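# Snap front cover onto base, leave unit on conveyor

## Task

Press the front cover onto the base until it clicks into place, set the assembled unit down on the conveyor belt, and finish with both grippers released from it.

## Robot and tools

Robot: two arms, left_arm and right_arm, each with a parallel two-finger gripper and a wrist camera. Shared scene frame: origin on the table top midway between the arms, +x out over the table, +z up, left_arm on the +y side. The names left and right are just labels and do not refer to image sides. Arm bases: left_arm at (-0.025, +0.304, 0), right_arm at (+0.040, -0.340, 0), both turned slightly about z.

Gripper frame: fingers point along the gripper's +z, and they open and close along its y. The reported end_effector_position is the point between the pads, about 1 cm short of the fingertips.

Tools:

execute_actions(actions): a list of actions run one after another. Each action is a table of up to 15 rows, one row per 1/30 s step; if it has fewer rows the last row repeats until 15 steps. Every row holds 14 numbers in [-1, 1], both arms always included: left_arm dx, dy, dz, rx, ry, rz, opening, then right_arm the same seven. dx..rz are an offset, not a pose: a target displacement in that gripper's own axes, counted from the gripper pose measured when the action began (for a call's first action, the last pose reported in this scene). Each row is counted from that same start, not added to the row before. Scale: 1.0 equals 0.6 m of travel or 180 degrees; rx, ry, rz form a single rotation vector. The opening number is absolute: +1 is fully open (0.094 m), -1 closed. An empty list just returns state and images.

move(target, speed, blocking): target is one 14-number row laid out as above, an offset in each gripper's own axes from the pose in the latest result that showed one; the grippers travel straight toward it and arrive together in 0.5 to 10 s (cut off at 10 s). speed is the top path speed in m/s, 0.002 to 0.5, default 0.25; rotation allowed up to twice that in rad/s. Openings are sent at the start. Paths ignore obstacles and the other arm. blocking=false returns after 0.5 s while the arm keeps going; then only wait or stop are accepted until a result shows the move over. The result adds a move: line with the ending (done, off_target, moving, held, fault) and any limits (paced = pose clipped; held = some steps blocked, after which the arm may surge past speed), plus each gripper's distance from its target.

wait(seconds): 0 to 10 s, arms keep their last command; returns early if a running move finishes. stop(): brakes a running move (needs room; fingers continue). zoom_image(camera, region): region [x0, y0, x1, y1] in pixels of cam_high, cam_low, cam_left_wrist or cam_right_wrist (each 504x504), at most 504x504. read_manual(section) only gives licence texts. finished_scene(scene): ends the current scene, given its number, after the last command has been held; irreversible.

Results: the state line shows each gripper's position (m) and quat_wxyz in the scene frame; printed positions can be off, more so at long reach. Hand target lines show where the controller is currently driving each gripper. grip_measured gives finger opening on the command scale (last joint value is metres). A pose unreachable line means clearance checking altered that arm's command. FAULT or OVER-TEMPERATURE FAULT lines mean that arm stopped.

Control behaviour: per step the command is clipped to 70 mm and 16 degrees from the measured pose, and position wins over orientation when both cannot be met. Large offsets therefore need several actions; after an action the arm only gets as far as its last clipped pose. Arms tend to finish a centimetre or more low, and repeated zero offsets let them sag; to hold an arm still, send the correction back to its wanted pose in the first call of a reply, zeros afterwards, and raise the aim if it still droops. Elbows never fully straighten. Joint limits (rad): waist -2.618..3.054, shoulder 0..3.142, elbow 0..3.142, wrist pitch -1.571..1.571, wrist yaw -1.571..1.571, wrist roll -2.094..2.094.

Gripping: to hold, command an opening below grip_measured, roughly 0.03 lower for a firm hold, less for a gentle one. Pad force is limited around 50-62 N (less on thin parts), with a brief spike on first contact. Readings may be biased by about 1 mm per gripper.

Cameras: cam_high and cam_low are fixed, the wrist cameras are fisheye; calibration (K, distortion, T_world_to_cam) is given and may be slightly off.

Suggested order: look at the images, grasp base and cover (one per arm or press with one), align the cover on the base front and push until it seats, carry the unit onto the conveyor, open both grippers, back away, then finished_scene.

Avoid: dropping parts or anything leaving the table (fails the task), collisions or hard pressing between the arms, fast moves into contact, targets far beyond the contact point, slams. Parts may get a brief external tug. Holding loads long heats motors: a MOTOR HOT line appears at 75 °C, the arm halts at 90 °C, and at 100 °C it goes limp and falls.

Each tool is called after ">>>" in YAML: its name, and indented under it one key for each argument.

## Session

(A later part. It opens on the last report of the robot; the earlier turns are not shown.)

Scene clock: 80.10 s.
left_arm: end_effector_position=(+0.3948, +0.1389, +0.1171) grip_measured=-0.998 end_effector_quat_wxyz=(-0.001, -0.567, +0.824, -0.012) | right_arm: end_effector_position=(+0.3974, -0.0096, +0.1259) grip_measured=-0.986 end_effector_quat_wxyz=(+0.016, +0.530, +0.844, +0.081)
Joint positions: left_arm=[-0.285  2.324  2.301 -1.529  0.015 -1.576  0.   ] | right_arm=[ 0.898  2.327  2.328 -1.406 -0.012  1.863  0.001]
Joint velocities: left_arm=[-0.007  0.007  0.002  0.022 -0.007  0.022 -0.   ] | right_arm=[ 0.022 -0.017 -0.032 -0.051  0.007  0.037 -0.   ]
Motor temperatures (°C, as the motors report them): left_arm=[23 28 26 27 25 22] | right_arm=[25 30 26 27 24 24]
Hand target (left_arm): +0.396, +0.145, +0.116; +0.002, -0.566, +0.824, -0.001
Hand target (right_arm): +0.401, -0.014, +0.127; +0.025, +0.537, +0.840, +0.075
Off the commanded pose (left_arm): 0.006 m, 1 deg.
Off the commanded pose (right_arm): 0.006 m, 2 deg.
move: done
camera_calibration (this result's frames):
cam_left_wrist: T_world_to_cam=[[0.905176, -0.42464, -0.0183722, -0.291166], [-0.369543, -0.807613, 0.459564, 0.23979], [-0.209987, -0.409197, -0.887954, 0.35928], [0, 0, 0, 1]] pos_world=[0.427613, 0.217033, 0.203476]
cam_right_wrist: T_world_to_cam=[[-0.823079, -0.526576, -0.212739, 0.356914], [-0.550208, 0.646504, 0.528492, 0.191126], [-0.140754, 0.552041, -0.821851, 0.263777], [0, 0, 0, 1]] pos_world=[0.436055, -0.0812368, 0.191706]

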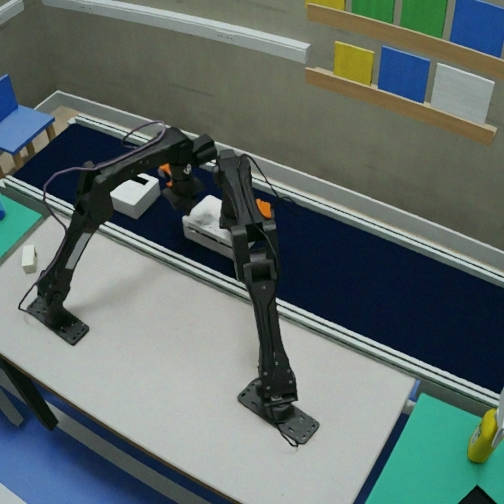

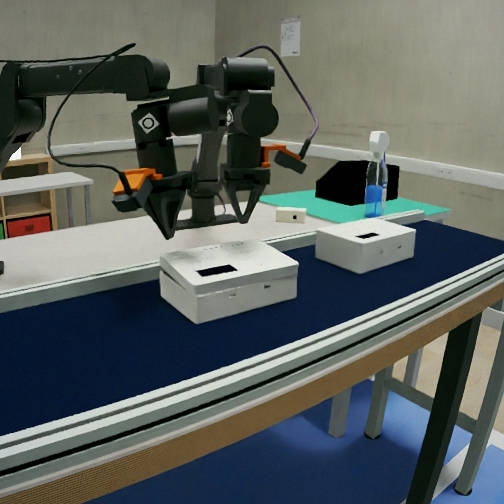

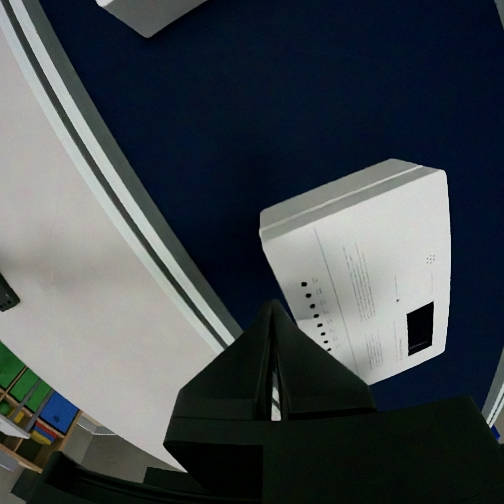

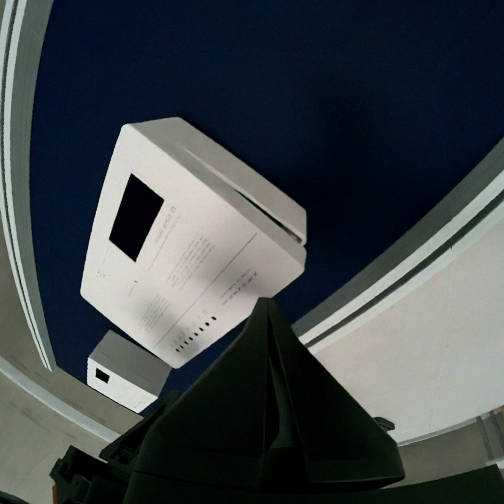

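>>> move:
  target: [-0.0015,-0.0226,0.037,0,0,0,-1,0,0,0.042,0,0,0,-1]
  speed: 0.08

Scene clock: 81.33 s.
left_arm: end_effector_position=(+0.4019, +0.1361, +0.0923) grip_measured=-0.998 end_effector_quat_wxyz=(-0.007, -0.567, +0.824, -0.002) | right_arm: end_effector_position=(+0.4025, -0.0051, +0.1051) grip_measured=-0.986 end_effector_quat_wxyz=(+0.018, +0.530, +0.843, +0.086)
Joint positions: left_arm=[-0.285  2.382  2.301 -1.495  0.015 -1.576  0.   ] | right_arm=[ 0.898  2.327  2.242 -1.31  -0.012  1.863  0.001]
Joint velocities: left_arm=[-0.002 -0.002 -0.007  0.022 -0.051 -0.022 -0.   ] | right_arm=[-0.012  0.007  0.012 -0.022 -0.037  0.007 -0.001]
Motor temperatures (°C, as the motors report them): left_arm=[23 28 26 27 25 22] | right_arm=[25 30 26 27 24 24]
Hand target (left_arm): +0.408, +0.135, +0.095; -0.001, -0.567, +0.824, -0.012
Hand target (right_arm): +0.400, -0.006, +0.101; +0.016, +0.530, +0.844, +0.081
Off the commanded pose (left_arm): 0.007 m, 1 deg.
Off the commanded pose (right_arm): 0.005 m, 1 deg.
move: done
camera_calibration (this result's frames):
cam_left_wrist: T_world_to_cam=[[0.904525, -0.424388, -0.0415772, -0.296871], [-0.359563, -0.811489, 0.460652, 0.248028], [-0.229234, -0.401722, -0.886607, 0.344165], [0, 0, 0, 1]] pos_world=[0.436603, 0.213542, 0.178541]
cam_right_wrist: T_world_to_cam=[[-0.821609, -0.524753, -0.222693, 0.359503], [-0.554054, 0.643202, 0.528503, 0.2035], [-0.134098, 0.557607, -0.819202, 0.241978], [0, 0, 0, 1]] pos_world=[0.440569, -0.0771699, 0.170737]

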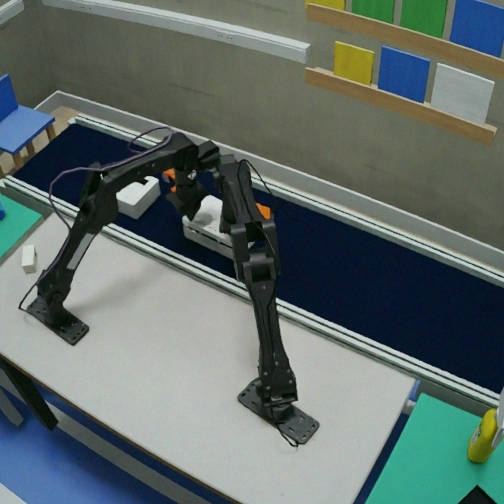

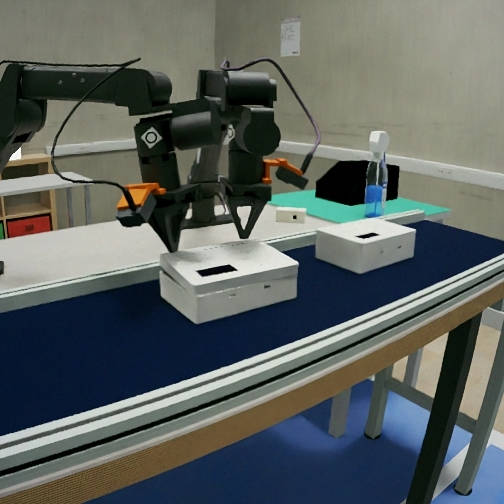

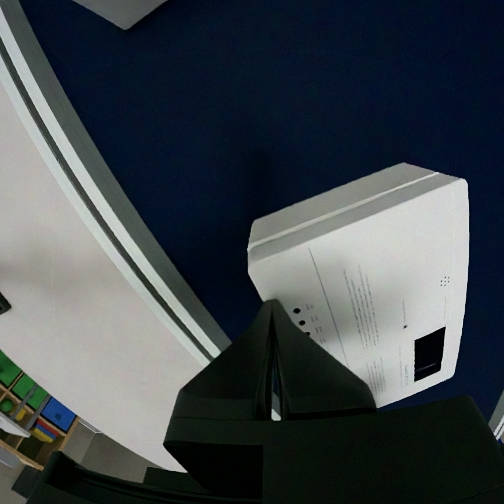

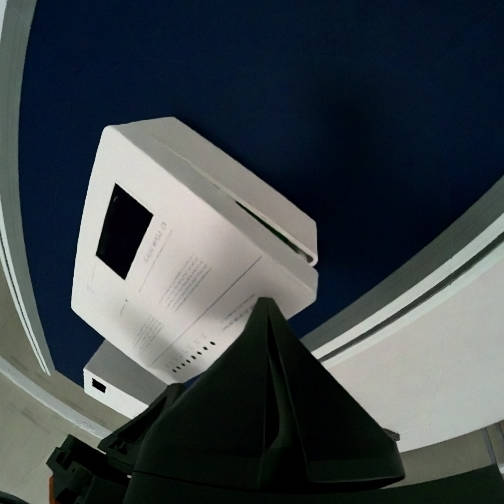

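>>> move:
  target: [0,0.013,0.11,0,0,0,-1,-0.013,-0.0355,0.112,0,0,0,-1]
  speed: 0.05

Scene clock: 83.33 s.
left_arm: end_effector_position=(+0.3994, +0.1368, +0.0852) grip_measured=-0.998 end_effector_quat_wxyz=(+0.022, -0.566, +0.823, -0.046) | right_arm: end_effector_position=(+0.4168, +0.0078, +0.0975) grip_measured=-0.986 end_effector_quat_wxyz=(+0.042, +0.523, +0.833, +0.174)
Joint positions: left_arm=[-0.285  2.22   1.994 -1.244  0.016 -1.576  0.   ] | right_arm=[ 0.898  2.192  1.939 -0.959 -0.012  1.863  0.001]
Joint velocities: left_arm=[-0.002  0.002 -0.007  0.022 -0.007  0.051 -0.   ] | right_arm=[ 0.032 -0.007 -0.012  0.037  0.037 -0.007  0.   ]
Motor temperatures (°C, as the motors report them): left_arm=[23 28 26 27 25 22] | right_arm=[25 30 26 27 24 24]
Hand target (left_arm): +0.389, +0.141, +0.030; -0.008, -0.567, +0.824, -0.002
Hand target (right_arm): +0.393, -0.013, +0.040; +0.018, +0.530, +0.843, +0.086
Off the commanded pose (left_arm): 0.059 m, 6 deg.
Off the commanded pose (right_arm): 0.069 m, 10 deg.
move: off_target (left_arm, right_arm)
camera_calibration (this result's frames):
cam_left_wrist: T_world_to_cam=[[0.903445, -0.424029, 0.0631343, -0.303184], [-0.404186, -0.793403, 0.455132, 0.26673], [-0.142898, -0.436705, -0.888183, 0.308087], [0, 0, 0, 1]] pos_world=[0.425744, 0.217609, 0.171381]
cam_right_wrist: T_world_to_cam=[[-0.779874, -0.486698, -0.393602, 0.37527], [-0.625343, 0.578422, 0.523808, 0.237834], [-0.0272688, 0.65464, -0.755449, 0.178879], [0, 0, 0, 1]] pos_world=[0.446269, -0.0720266, 0.158262]

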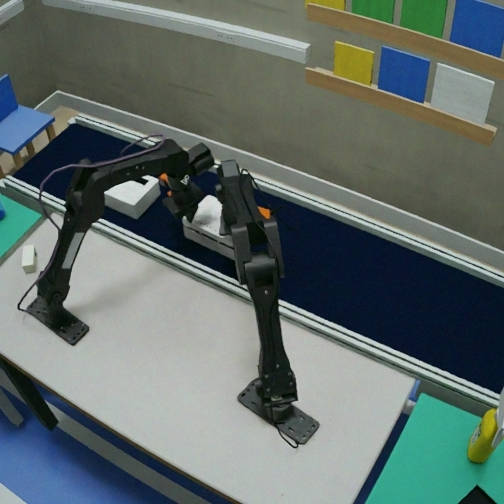

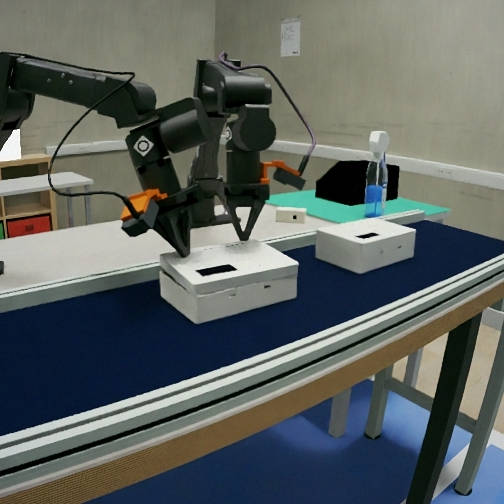

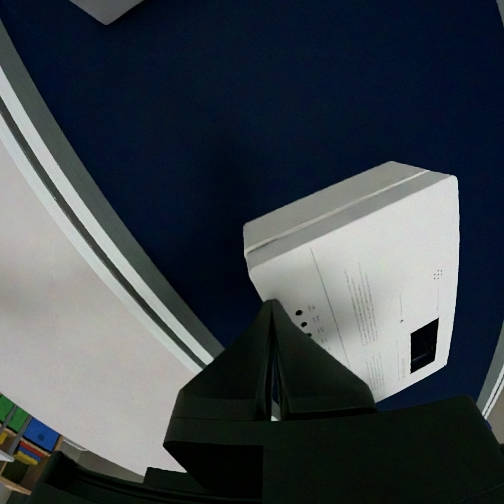

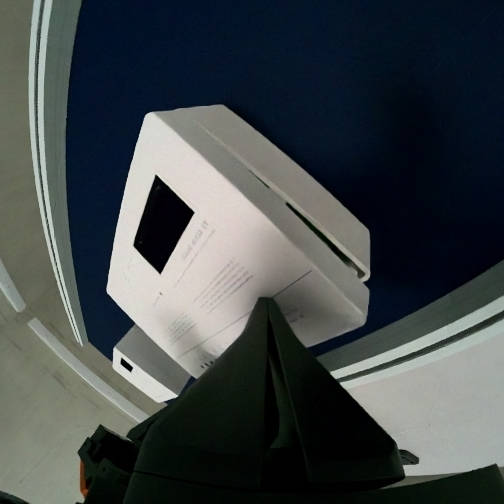

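>>> zoom_image:
  camera: "cam_right_wrist"
  region: [180,100,400,320]

>>> zoom_image:
  camera: "cam_left_wrist"
  region: [230,150,470,320]

>>> zoom_image:
  camera: "cam_low"
  region: [140,220,320,340]

Region (180, 100, 400, 320) of cam_right_wrist's 504x504 image, scaled by 2.291, with more detail than that image has.

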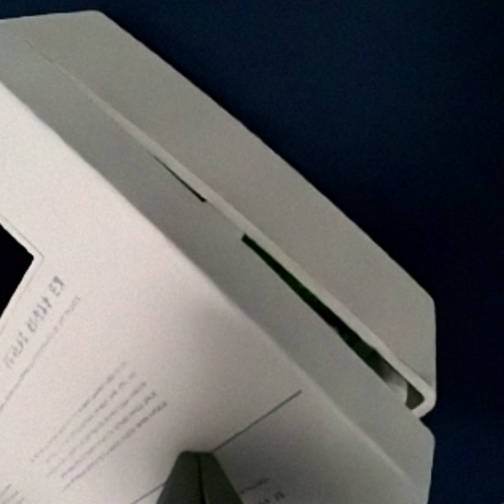

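Region (230, 150, 470, 320) of cam_left_wrist's 504x504 image, scaled by 2.100, with more detail than that image has; it fills the top 357 rows of this view, and the rest is white.

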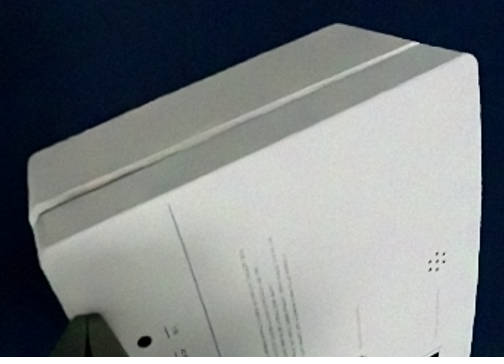

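Region (140, 220, 320, 340) of cam_low's 504x504 image, scaled by 2.800, with more detail than that image has.

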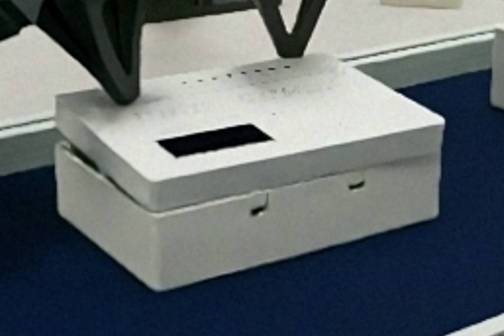

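>>> move:
  target: [0,0,0.05,0,0,0,-1,0.019,-0.06,-0.06,0,0,0,-1]
  speed: 0.1

Scene clock: 85.03 s.
left_arm: end_effector_position=(+0.4002, +0.1364, +0.0870) grip_measured=-0.998 end_effector_quat_wxyz=(+0.031, -0.565, +0.822, -0.060) | right_arm: end_effector_position=(+0.3783, +0.0002, +0.1235) grip_measured=-0.986 end_effector_quat_wxyz=(+0.037, +0.521, +0.833, +0.184)
Joint positions: left_arm=[-0.285  2.185  1.941 -1.192  0.016 -1.576  0.   ] | right_arm=[ 0.941  2.026  1.781 -0.948 -0.012  1.902  0.001]
Joint velocities: left_arm=[ 0.007 -0.007  0.007 -0.037 -0.007 -0.051 -0.001] | right_arm=[ 0.022  0.007  0.007  0.037 -0.095 -0.022 -0.   ]
Motor temperatures (°C, as the motors report them): left_arm=[23 28 26 27 25 22] | right_arm=[25 30 26 27 24 24]
Hand target (left_arm): +0.400, +0.136, +0.056; +0.021, -0.566, +0.823, -0.045
Hand target (right_arm): +0.372, -0.005, +0.121; +0.042, +0.523, +0.833, +0.174
Off the commanded pose (left_arm): 0.032 m, 2 deg.
Off the commanded pose (right_arm): 0.009 m, 1 deg.
move: off_target (left_arm)
camera_calibration (this result's frames):
cam_left_wrist: T_world_to_cam=[[0.900939, -0.42307, 0.0965429, -0.306246], [-0.418357, -0.78771, 0.452206, 0.2711], [-0.115267, -0.447799, -0.886673, 0.29992], [0, 0, 0, 1]] pos_world=[0.423896, 0.218289, 0.172904]
cam_right_wrist: T_world_to_cam=[[-0.775412, -0.482188, -0.407715, 0.351898], [-0.630816, 0.562462, 0.534517, 0.205283], [-0.0284134, 0.671663, -0.740311, 0.201036], [0, 0, 0, 1]] pos_world=[0.408074, -0.0808116, 0.182576]

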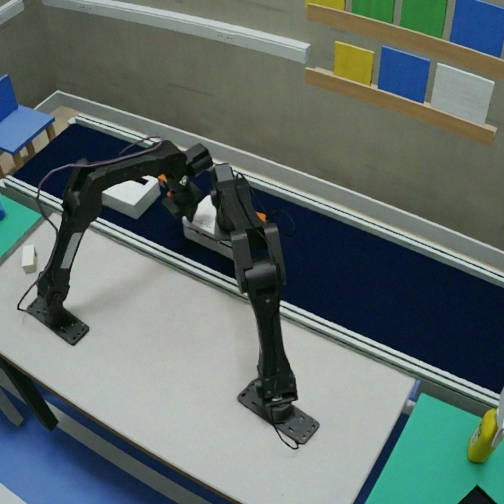

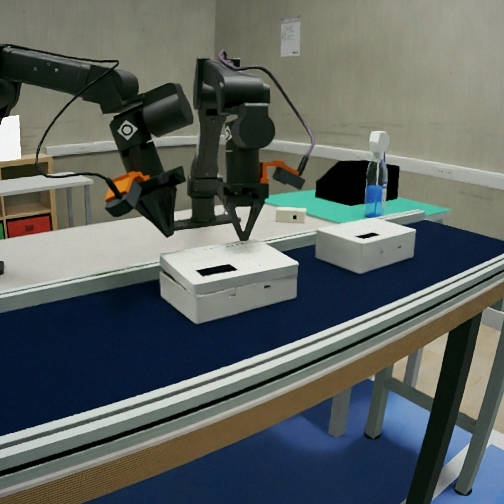

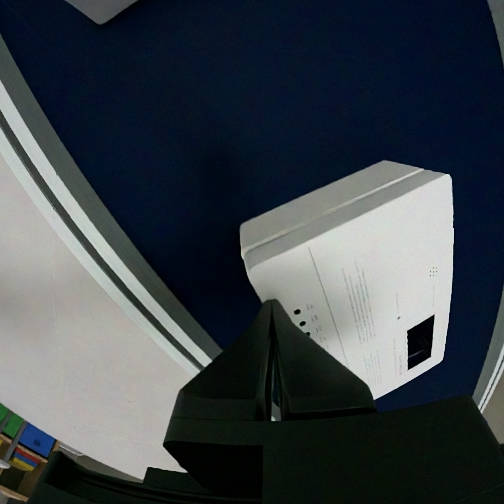

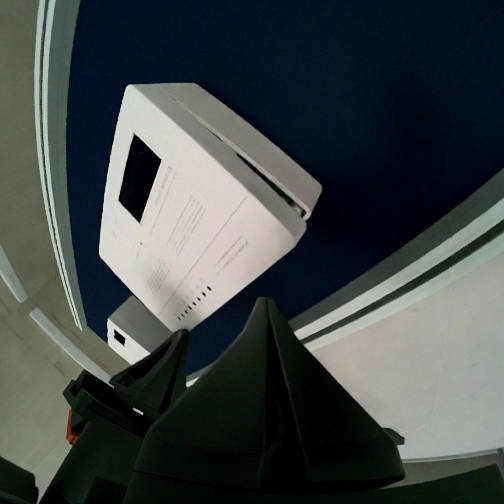

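>>> move:
  target: [0,0,0.05,0,0,0,-1,-0.012,-0.0395,0.0465,0,0,0,-1]
  speed: 0.08

Scene clock: 86.20 s.
left_arm: end_effector_position=(+0.4156, +0.1303, +0.0872) grip_measured=-0.998 end_effector_quat_wxyz=(+0.054, -0.563, +0.820, -0.094) | right_arm: end_effector_position=(+0.3715, -0.0065, +0.0852) grip_measured=-0.986 end_effector_quat_wxyz=(+0.036, +0.522, +0.833, +0.181)
Joint positions: left_arm=[-0.285  2.169  1.901 -1.087  0.017 -1.576  0.   ] | right_arm=[ 0.941  2.008  1.604 -0.797 -0.012  1.903  0.001]
Joint velocities: left_arm=[ 0.002  0.002 -0.027 -0.007 -0.007  0.007  0.   ] | right_arm=[ 0.017 -0.002  0.012 -0.007  0.022 -0.022 -0.001]
Motor temperatures (°C, as the motors report them): left_arm=[23 28 26 27 25 22] | right_arm=[25 30 26 27 24 24]
Hand target (left_arm): +0.403, +0.135, +0.059; +0.031, -0.565, +0.822, -0.060
Hand target (right_arm): +0.368, -0.007, +0.088; +0.037, +0.521, +0.833, +0.184
Off the commanded pose (left_arm): 0.032 m, 5 deg.
Off the commanded pose (right_arm): 0.005 m, 0 deg.
move: off_target (left_arm)
camera_calibration (this result's frames):
cam_left_wrist: T_world_to_cam=[[0.890381, -0.418985, 0.177969, -0.325906], [-0.452723, -0.774173, 0.442377, 0.286079], [-0.0475701, -0.474455, -0.878994, 0.273787], [0, 0, 0, 1]] pos_world=[0.432719, 0.214824, 0.172103]
cam_right_wrist: T_world_to_cam=[[-0.778025, -0.483732, -0.400848, 0.328141], [-0.627412, 0.565682, 0.535125, 0.223976], [-0.0321046, 0.667838, -0.743614, 0.178635], [0, 0, 0, 1]] pos_world=[0.401563, -0.0872663, 0.144515]

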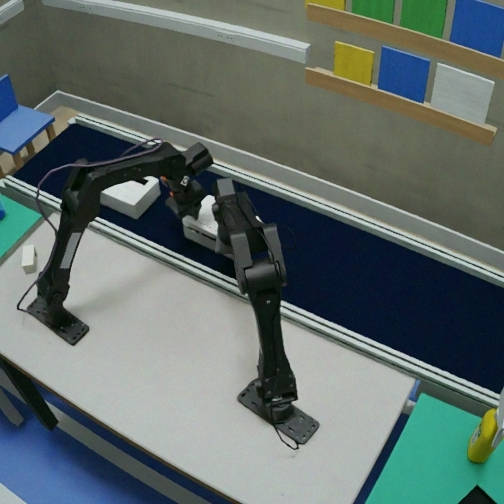

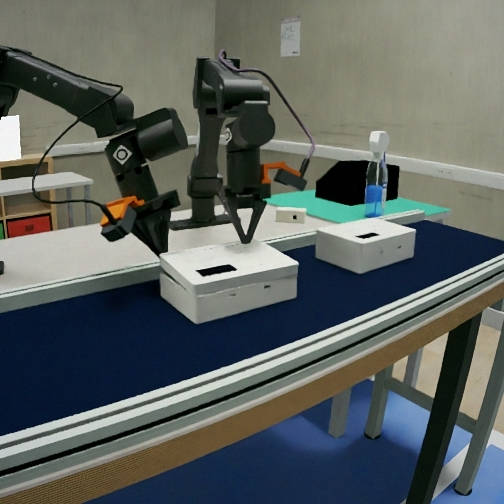

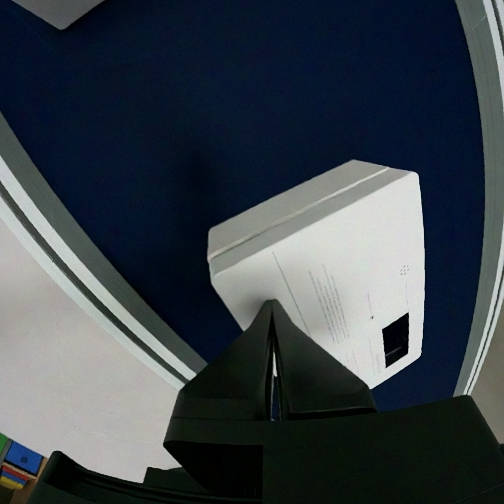

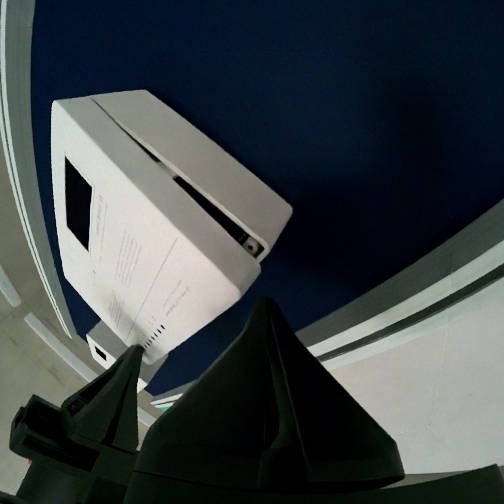

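>>> move:
  target: [0,0.031,0.041,-0.027,0,0,-1,-0.022,0.045,0.0065,0,0,0,-1]
  speed: 0.03

>>> zoom_image:
  camera: "cam_low"
  region: [140,220,320,340]

Scene clock: 88.10 s.
left_arm: end_effector_position=(+0.4158, +0.1292, +0.0880) grip_measured=-0.998 end_effector_quat_wxyz=(+0.053, -0.562, +0.820, -0.097) | right_arm: end_effector_position=(+0.3914, -0.0054, +0.0837) grip_measured=-0.986 end_effector_quat_wxyz=(+0.030, +0.522, +0.834, +0.176)
Joint positions: left_arm=[-0.285  2.167  1.901 -1.084  0.023 -1.576  0.   ] | right_arm=[ 0.906  2.079  1.708 -0.842 -0.033  1.87   0.001]
Joint velocities: left_arm=[-0.012 -0.002  0.007  0.051 -0.066  0.051 -0.   ] | right_arm=[-0.002  0.002  0.022  0.022 -0.022  0.022  0.   ]
Motor temperatures (°C, as the motors report them): left_arm=[23 28 26 27 25 22] | right_arm=[25 30 26 27 24 24]
Hand target (left_arm): +0.403, +0.135, +0.060; +0.030, -0.565, +0.823, -0.059
Hand target (right_arm): +0.401, -0.007, +0.088; +0.037, +0.522, +0.833, +0.181
Off the commanded pose (left_arm): 0.032 m, 5 deg.
Off the commanded pose (right_arm): 0.012 m, 1 deg.
move: off_target (left_arm, right_arm)
camera_calibration (this result's frames):
cam_left_wrist: T_world_to_cam=[[0.889586, -0.418901, 0.182094, -0.326755], [-0.454361, -0.770683, 0.446771, 0.284735], [-0.0468156, -0.480178, -0.875921, 0.274131], [0, 0, 0, 1]] pos_world=[0.432883, 0.214194, 0.172406]
cam_right_wrist: T_world_to_cam=[[-0.782376, -0.486765, -0.388521, 0.344179], [-0.621182, 0.564857, 0.543203, 0.233429], [-0.0449538, 0.666331, -0.7443, 0.182503], [0, 0, 0, 1]] pos_world=[0.422483, -0.0859271, 0.142758]

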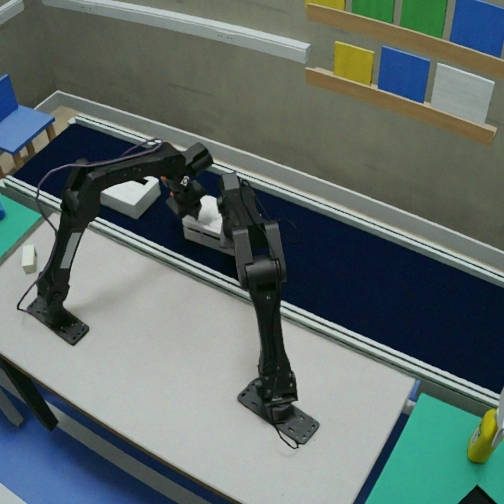

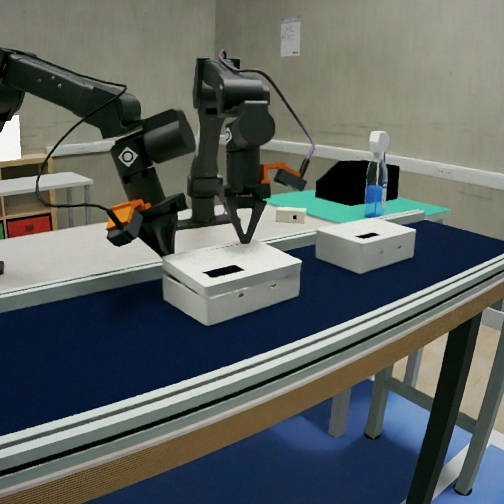

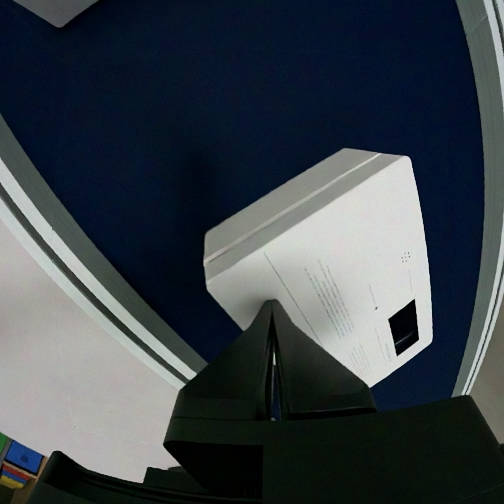

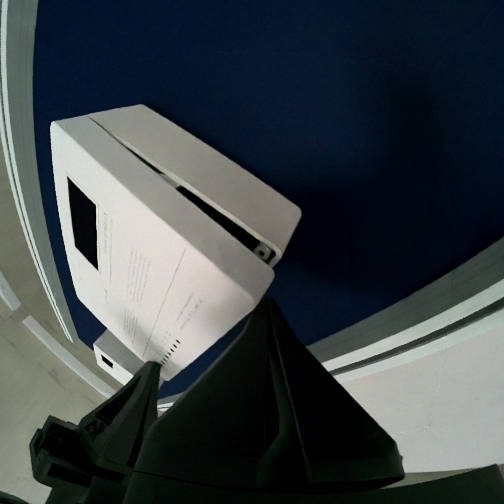

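Region (140, 220, 320, 340) of cam_low's 504x504 image, scaled by 2.800, with more detail than that image has.

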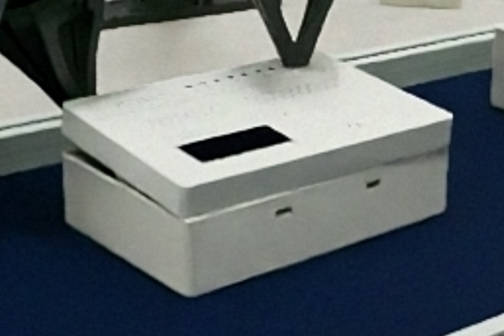

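>>> move:
  target: [0,0.031,0.041,-0.027,0,0,-1,0.011,0.01,-0.052,0,0,0,-1]
  speed: 0.08

>>> move:
  target: [0,0.031,0.041,-0.027,0,0,-1,-0.012,0.03,0.012,0.062,-0.025,0,-1]
  speed: 0.08

Scene clock: 89.67 s.
left_arm: end_effector_position=(+0.4160, +0.1290, +0.0880) grip_measured=-0.998 end_effector_quat_wxyz=(+0.053, -0.562, +0.820, -0.097) | right_arm: end_effector_position=(+0.3871, -0.0092, +0.1001) grip_measured=-0.986 end_effector_quat_wxyz=(+0.027, +0.522, +0.836, +0.166)
Joint positions: left_arm=[-0.285  2.167  1.901 -1.084  0.023 -1.576  0.   ] | right_arm=[ 0.906  2.069  1.766 -0.932 -0.034  1.87   0.001]
Joint velocities: left_arm=[ 0.012 -0.022  0.007 -0.051  0.037  0.051  0.   ] | right_arm=[-0.002 -0.007 -0.002  0.007 -0.037  0.007 -0.   ]
Motor temperatures (°C, as the motors report them): left_arm=[23 28 26 27 25 22] | right_arm=[25 30 26 27 24 24]
Hand target (left_arm): +0.403, +0.134, +0.061; +0.029, -0.564, +0.823, -0.062
Hand target (right_arm): +0.386, -0.006, +0.116; +0.030, +0.522, +0.834, +0.176
Off the commanded pose (left_arm): 0.031 m, 5 deg.
Off the commanded pose (right_arm): 0.016 m, 1 deg.
move: off_target (left_arm, right_arm)
camera_calibration (this result's frames):
cam_left_wrist: T_world_to_cam=[[0.889446, -0.418861, 0.182868, -0.326964], [-0.454683, -0.770366, 0.446989, 0.284756], [-0.0463509, -0.48072, -0.875648, 0.273966], [0, 0, 0, 1]] pos_world=[0.432989, 0.214115, 0.172406]
cam_right_wrist: T_world_to_cam=[[-0.788124, -0.493084, -0.368412, 0.345512], [-0.612805, 0.572462, 0.544755, 0.220724], [-0.0577082, 0.655099, -0.753336, 0.202813], [0, 0, 0, 1]] pos_world=[0.419271, -0.0888525, 0.159836]

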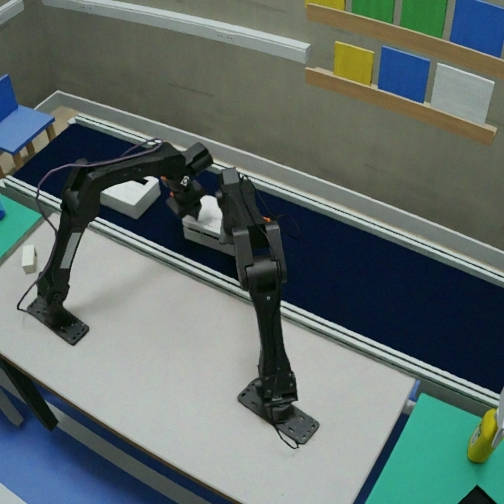

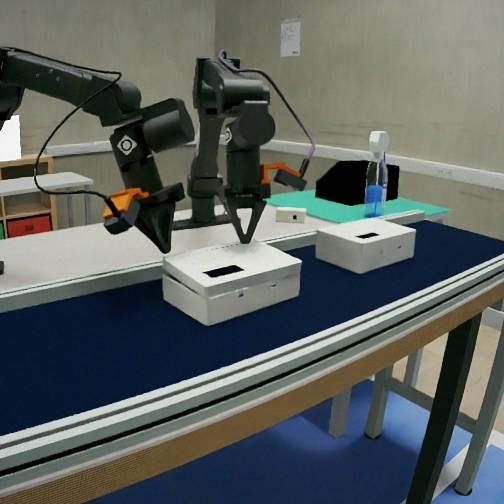

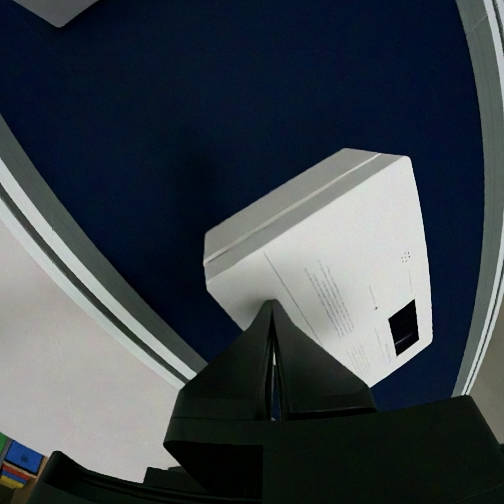

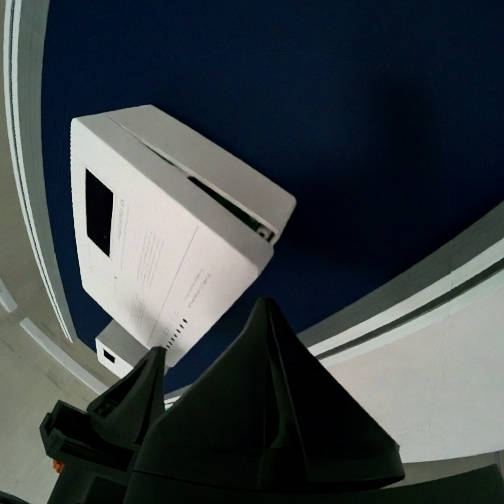

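Scene clock: 91.47 s.
left_arm: end_effector_position=(+0.4163, +0.1282, +0.0882) grip_measured=-0.998 end_effector_quat_wxyz=(+0.052, -0.562, +0.820, -0.100) | right_arm: end_effector_position=(+0.4006, -0.0009, +0.0955) grip_measured=-0.986 end_effector_quat_wxyz=(+0.001, +0.526, +0.848, +0.068)
Joint positions: left_arm=[-0.285  2.167  1.901 -1.081  0.027 -1.576  0.   ] | right_arm=[ 0.899  2.398  2.335 -1.376 -0.036  1.854  0.001]
Joint velocities: left_arm=[-0.027 -0.002 -0.007 -0.007 -0.051  0.037  0.   ] | right_arm=[-0.007 -0.007  0.007  0.022 -0.007 -0.007  0.001]
Motor temperatures (°C, as the motors report them): left_arm=[23 28 26 27 25 22] | right_arm=[25 30 26 27 24 24]
Hand target (left_arm): +0.403, +0.134, +0.061; +0.029, -0.564, +0.823, -0.063
Hand target (right_arm): +0.407, -0.007, +0.097; +0.008, +0.527, +0.847, +0.064
Off the commanded pose (left_arm): 0.031 m, 5 deg.
Off the commanded pose (right_arm): 0.009 m, 1 deg.
move: off_target (left_arm)
camera_calibration (this result's frames):
cam_left_wrist: T_world_to_cam=[[0.888884, -0.418791, 0.185741, -0.3277], [-0.455842, -0.767995, 0.449881, 0.2841], [-0.0457577, -0.48456, -0.87356, 0.273768], [0, 0, 0, 1]] pos_world=[0.433319, 0.213607, 0.172209]
cam_right_wrist: T_world_to_cam=[[-0.82396, -0.538546, -0.176233, 0.354471], [-0.537139, 0.643261, 0.545616, 0.19642], [-0.180476, 0.544227, -0.819295, 0.250045], [0, 0, 0, 1]] pos_world=[0.442701, -0.0715315, 0.16016]

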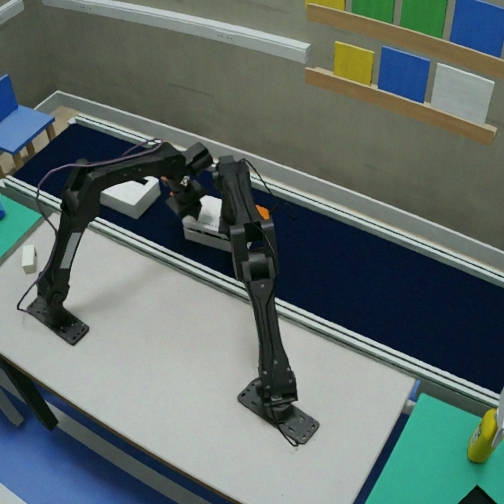

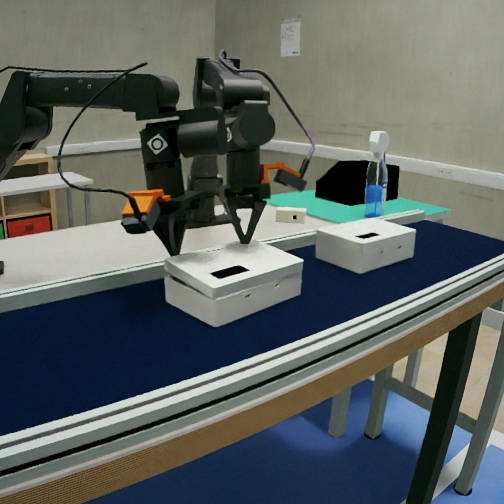

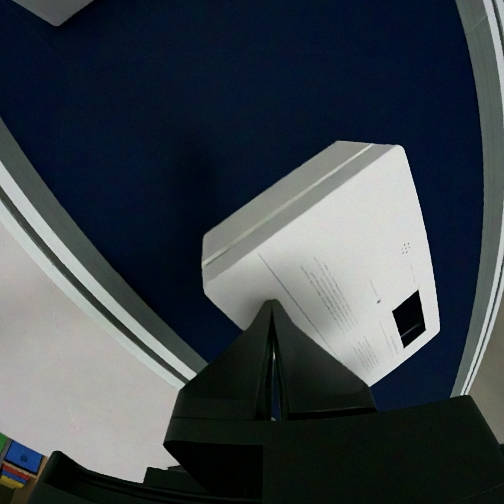

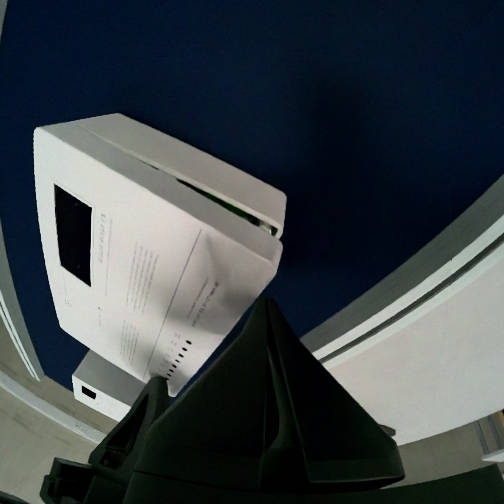

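>>> zoom_image:
  camera: "cam_low"
  region: [150,210,430,340]

>>> zoom_image:
  camera: "cam_high"
  region: [170,190,250,260]

Region (150, 210, 430, 340) of cam_low's 504x504 image, scaled by 1.800, with more detail than that image has; it fills the top 234 rows of this view, and the rest is white.

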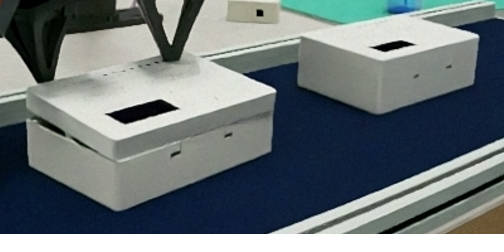

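Region (170, 190, 250, 260) of cam_high's 504x504 image, scaled by 6.300, with more detail than that image has; it fills the top 441 rows of this view, and the rest is white.

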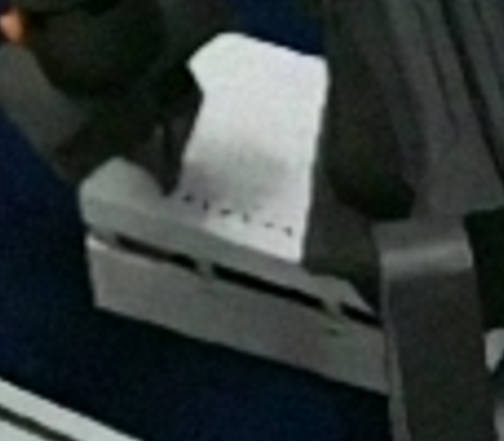

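>>> zoom_image:
  camera: "cam_high"
  region: [90,160,180,230]

Region (90, 160, 180, 230) of cam_high's 504x504 image, scaled by 5.600, with more detail than that image has.

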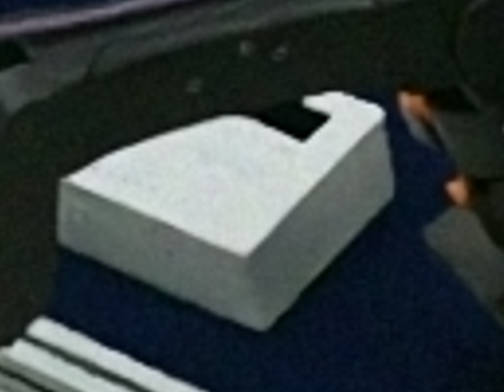

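>>> move:
  target: [0,0.03,-0.08,0,0,0,-1,0.01,0.003,-0.085,0,0,0,-1]
  speed: 0.15

Scene clock: 95.90 s.
left_arm: end_effector_position=(+0.3979, +0.1353, +0.1332) grip_measured=-0.998 end_effector_quat_wxyz=(+0.059, -0.561, +0.818, -0.111) | right_arm: end_effector_position=(+0.3994, -0.0020, +0.1447) grip_measured=-0.986 end_effector_quat_wxyz=(+0.006, +0.525, +0.847, +0.087)
Joint positions: left_arm=[-0.285  2.055  1.901 -1.166  0.027 -1.576  0.   ] | right_arm=[ 0.899  2.42   2.572 -1.552 -0.036  1.854  0.001]
Joint velocities: left_arm=[ 0.012  0.012 -0.027 -0.007  0.037  0.022 -0.001] | right_arm=[ 0.017  0.007 -0.002 -0.022 -0.037  0.007  0.   ]
Motor temperatures (°C, as the motors report them): left_arm=[23 28 26 26 25 22] | right_arm=[25 30 26 27 24 24]
Hand target (left_arm): +0.391, +0.139, +0.132; +0.052, -0.562, +0.820, -0.100
Hand target (right_arm): +0.396, -0.001, +0.146; +0.005, +0.526, +0.846, +0.083
Off the commanded pose (left_arm): 0.009 m, 2 deg.
Off the commanded pose (right_arm): 0.004 m, 2 deg.
joint sent to its limit (right arm) — the command would take joint 4 (wrist pitch) past its lower limit, so that joint was sent only as far as its limit.
move: done
camera_calibration (this result's frames):
cam_left_wrist: T_world_to_cam=[[0.883935, -0.416869, 0.211846, -0.318456], [-0.46699, -0.763665, 0.445799, 0.265328], [-0.0240599, -0.492987, -0.869704, 0.30773], [0, 0, 0, 1]] pos_world=[0.412804, 0.221575, 0.216815]
cam_right_wrist: T_world_to_cam=[[-0.818234, -0.533317, -0.214631, 0.364839], [-0.553141, 0.628649, 0.546658, 0.175849], [-0.156615, 0.566015, -0.809381, 0.27981], [0, 0, 0, 1]] pos_world=[0.439616, -0.074349, 0.208649]

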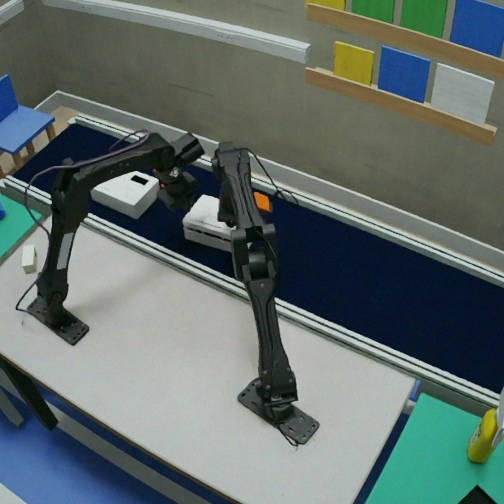

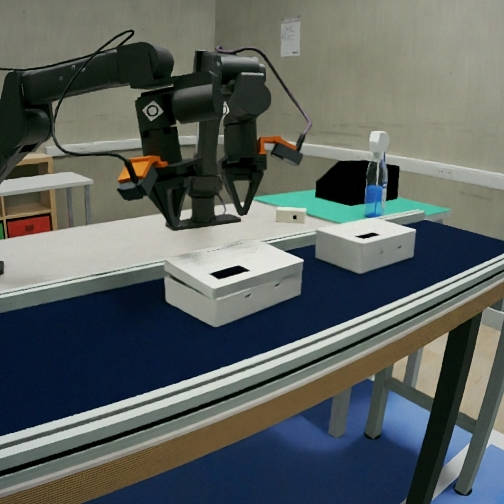

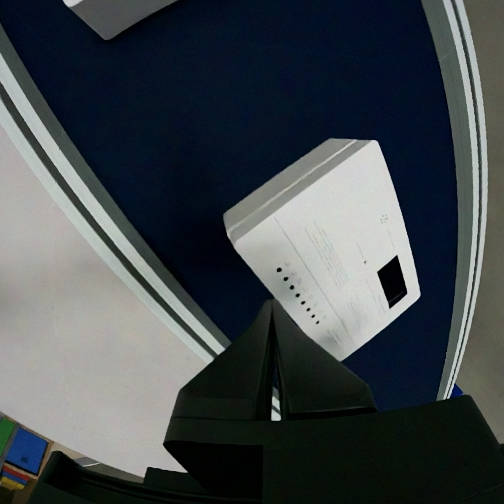

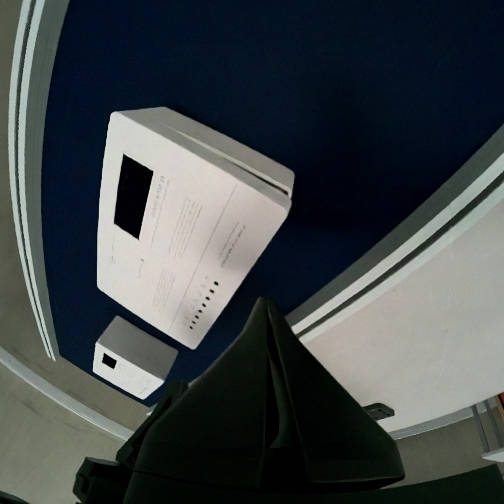

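>>> move:
  target: [-0.015,0.159,-0.127,0,0,0,-1,-0.0407,0.1305,0.0425,-0.14,0.02,0,-1]
  speed: 0.2

Scene clock: 98.07 s.
left_arm: end_effector_position=(+0.3067, +0.1786, +0.1884) grip_measured=-0.998 end_effector_quat_wxyz=(+0.068, -0.560, +0.817, -0.121) | right_arm: end_effector_position=(+0.4795, +0.0222, +0.1226) grip_measured=-0.986 end_effector_quat_wxyz=(+0.083, +0.511, +0.807, +0.283)
Joint positions: left_arm=[-0.263  1.642  1.583 -1.234  0.031 -1.554  0.   ] | right_arm=[ 0.839  2.211  1.963 -0.725 -0.023  1.817  0.001]
Joint velocities: left_arm=[ 0.007 -0.007 -0.007  0.007  0.007 -0.022 -0.   ] | right_arm=[-0.002 -0.012 -0.012  0.022  0.066  0.007 -0.   ]
Motor temperatures (°C, as the motors report them): left_arm=[23 28 26 26 25 22] | right_arm=[25 31 26 27 24 24]
Hand target (left_arm): +0.299, +0.185, +0.185; +0.059, -0.561, +0.818, -0.111
Hand target (right_arm): +0.483, +0.014, +0.129; +0.096, +0.511, +0.806, +0.284
Off the commanded pose (left_arm): 0.012 m, 2 deg.
Off the commanded pose (right_arm): 0.011 m, 1 deg.
move: off_target (left_arm, right_arm)
camera_calibration (this result's frames):
cam_left_wrist: T_world_to_cam=[[0.878233, -0.414253, 0.238959, -0.235364], [-0.478234, -0.760502, 0.439237, 0.235333], [-0.000226599, -0.500031, -0.866008, 0.368044], [0, 0, 0, 1]] pos_world=[0.319333, 0.265505, 0.271605]
cam_right_wrist: T_world_to_cam=[[-0.691205, -0.404227, -0.599029, 0.421946], [-0.713625, 0.512457, 0.477627, 0.305005], [0.113907, 0.75762, -0.642679, 0.106348], [0, 0, 0, 1]] pos_world=[0.497197, -0.0663111, 0.175427]

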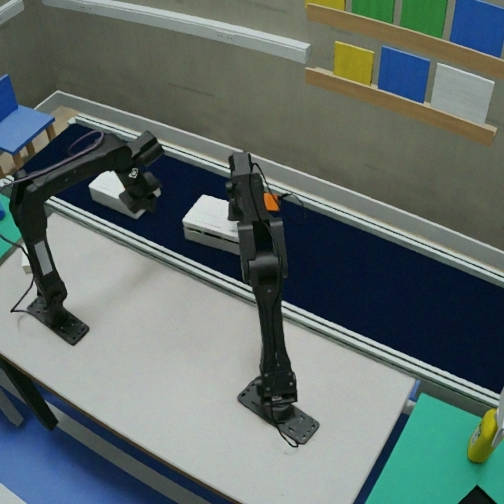

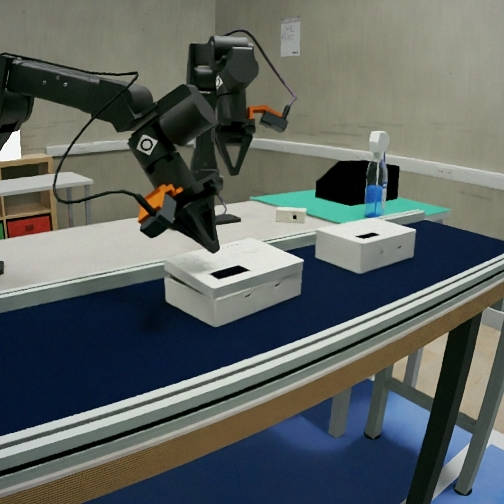

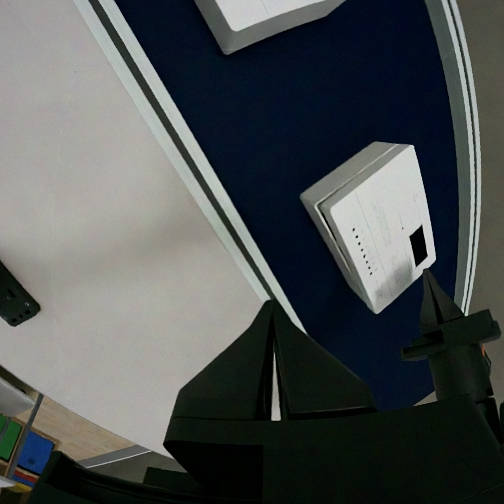

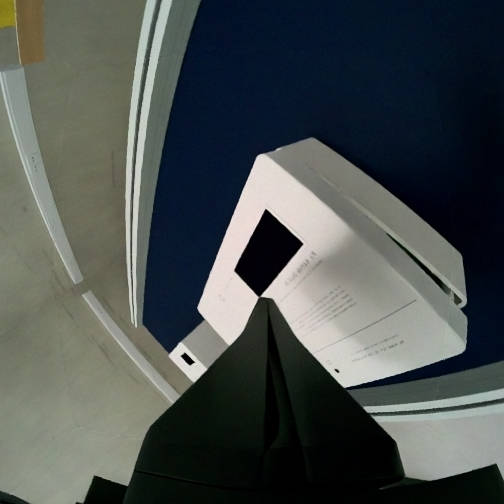

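>>> move:
  target: [0,0,0,0,0,0,-1,-0.056,-0.004,-0.021,0.0958,-0.0363,-0.4422,0.0]
  speed: 0.4

Scene clock: 101.50 s.
left_arm: end_effector_position=(+0.3067, +0.1786, +0.1884) grip_measured=-0.998 end_effector_quat_wxyz=(+0.068, -0.560, +0.817, -0.121) | right_arm: end_effector_position=(+0.4872, -0.0168, +0.1219) grip_measured=-0.002 end_effector_quat_wxyz=(+0.207, -0.094, +0.973, +0.030)
Joint positions: left_arm=[-0.263  1.642  1.583 -1.234  0.031 -1.554  0.   ] | right_arm=[ 0.839  2.384  2.342 -1.145  0.175  0.454  0.047]
Joint velocities: left_arm=[ 0.002 -0.007 -0.007 -0.037 -0.022 -0.007  0.   ] | right_arm=[-0.002 -0.007  0.012  0.007 -0.007 -0.037 -0.   ]
Motor temperatures (°C, as the motors report them): left_arm=[23 28 26 26 25 22] | right_arm=[25 31 26 27 24 24]
Hand target (left_arm): +0.307, +0.179, +0.188; +0.068, -0.560, +0.817, -0.121
Hand target (right_arm): +0.487, -0.013, +0.126; +0.214, -0.103, +0.971, +0.024
Off the commanded pose (left_arm): 0.000 m, 0 deg.
Off the commanded pose (right_arm): 0.006 m, 1 deg.
move: done
camera_calibration (this result's frames):
cam_left_wrist: T_world_to_cam=[[0.878233, -0.414253, 0.238959, -0.235364], [-0.478234, -0.760502, 0.439237, 0.235333], [-0.000226599, -0.500031, -0.866008, 0.368044], [0, 0, 0, 1]] pos_world=[0.319333, 0.265505, 0.271605]
cam_right_wrist: T_world_to_cam=[[0.327156, -0.94483, -0.0162792, -0.165159], [-0.938428, -0.326866, 0.111857, 0.47084], [-0.111007, -0.0213179, -0.993591, 0.273904], [0, 0, 0, 1]] pos_world=[0.526288, 0.00369401, 0.216793]

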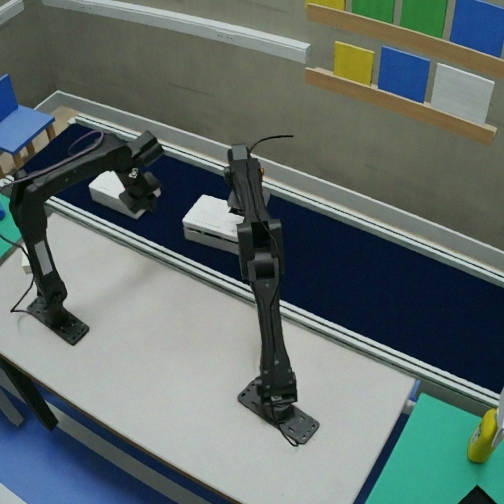

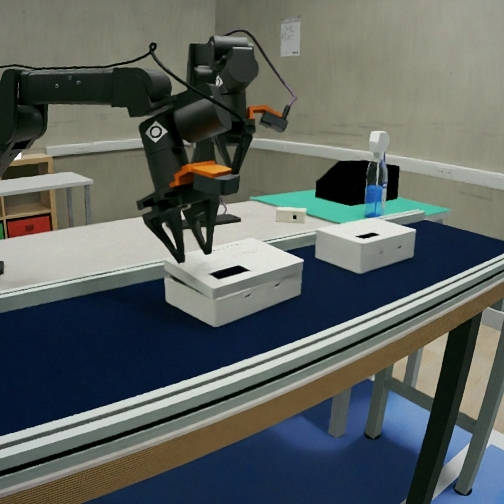

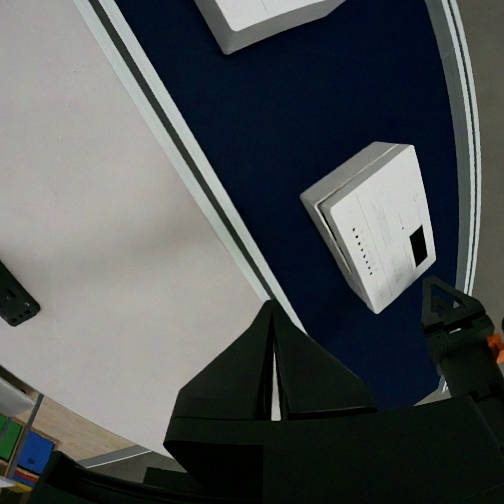

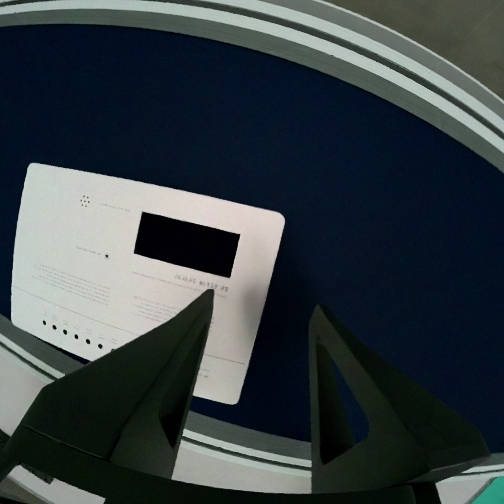

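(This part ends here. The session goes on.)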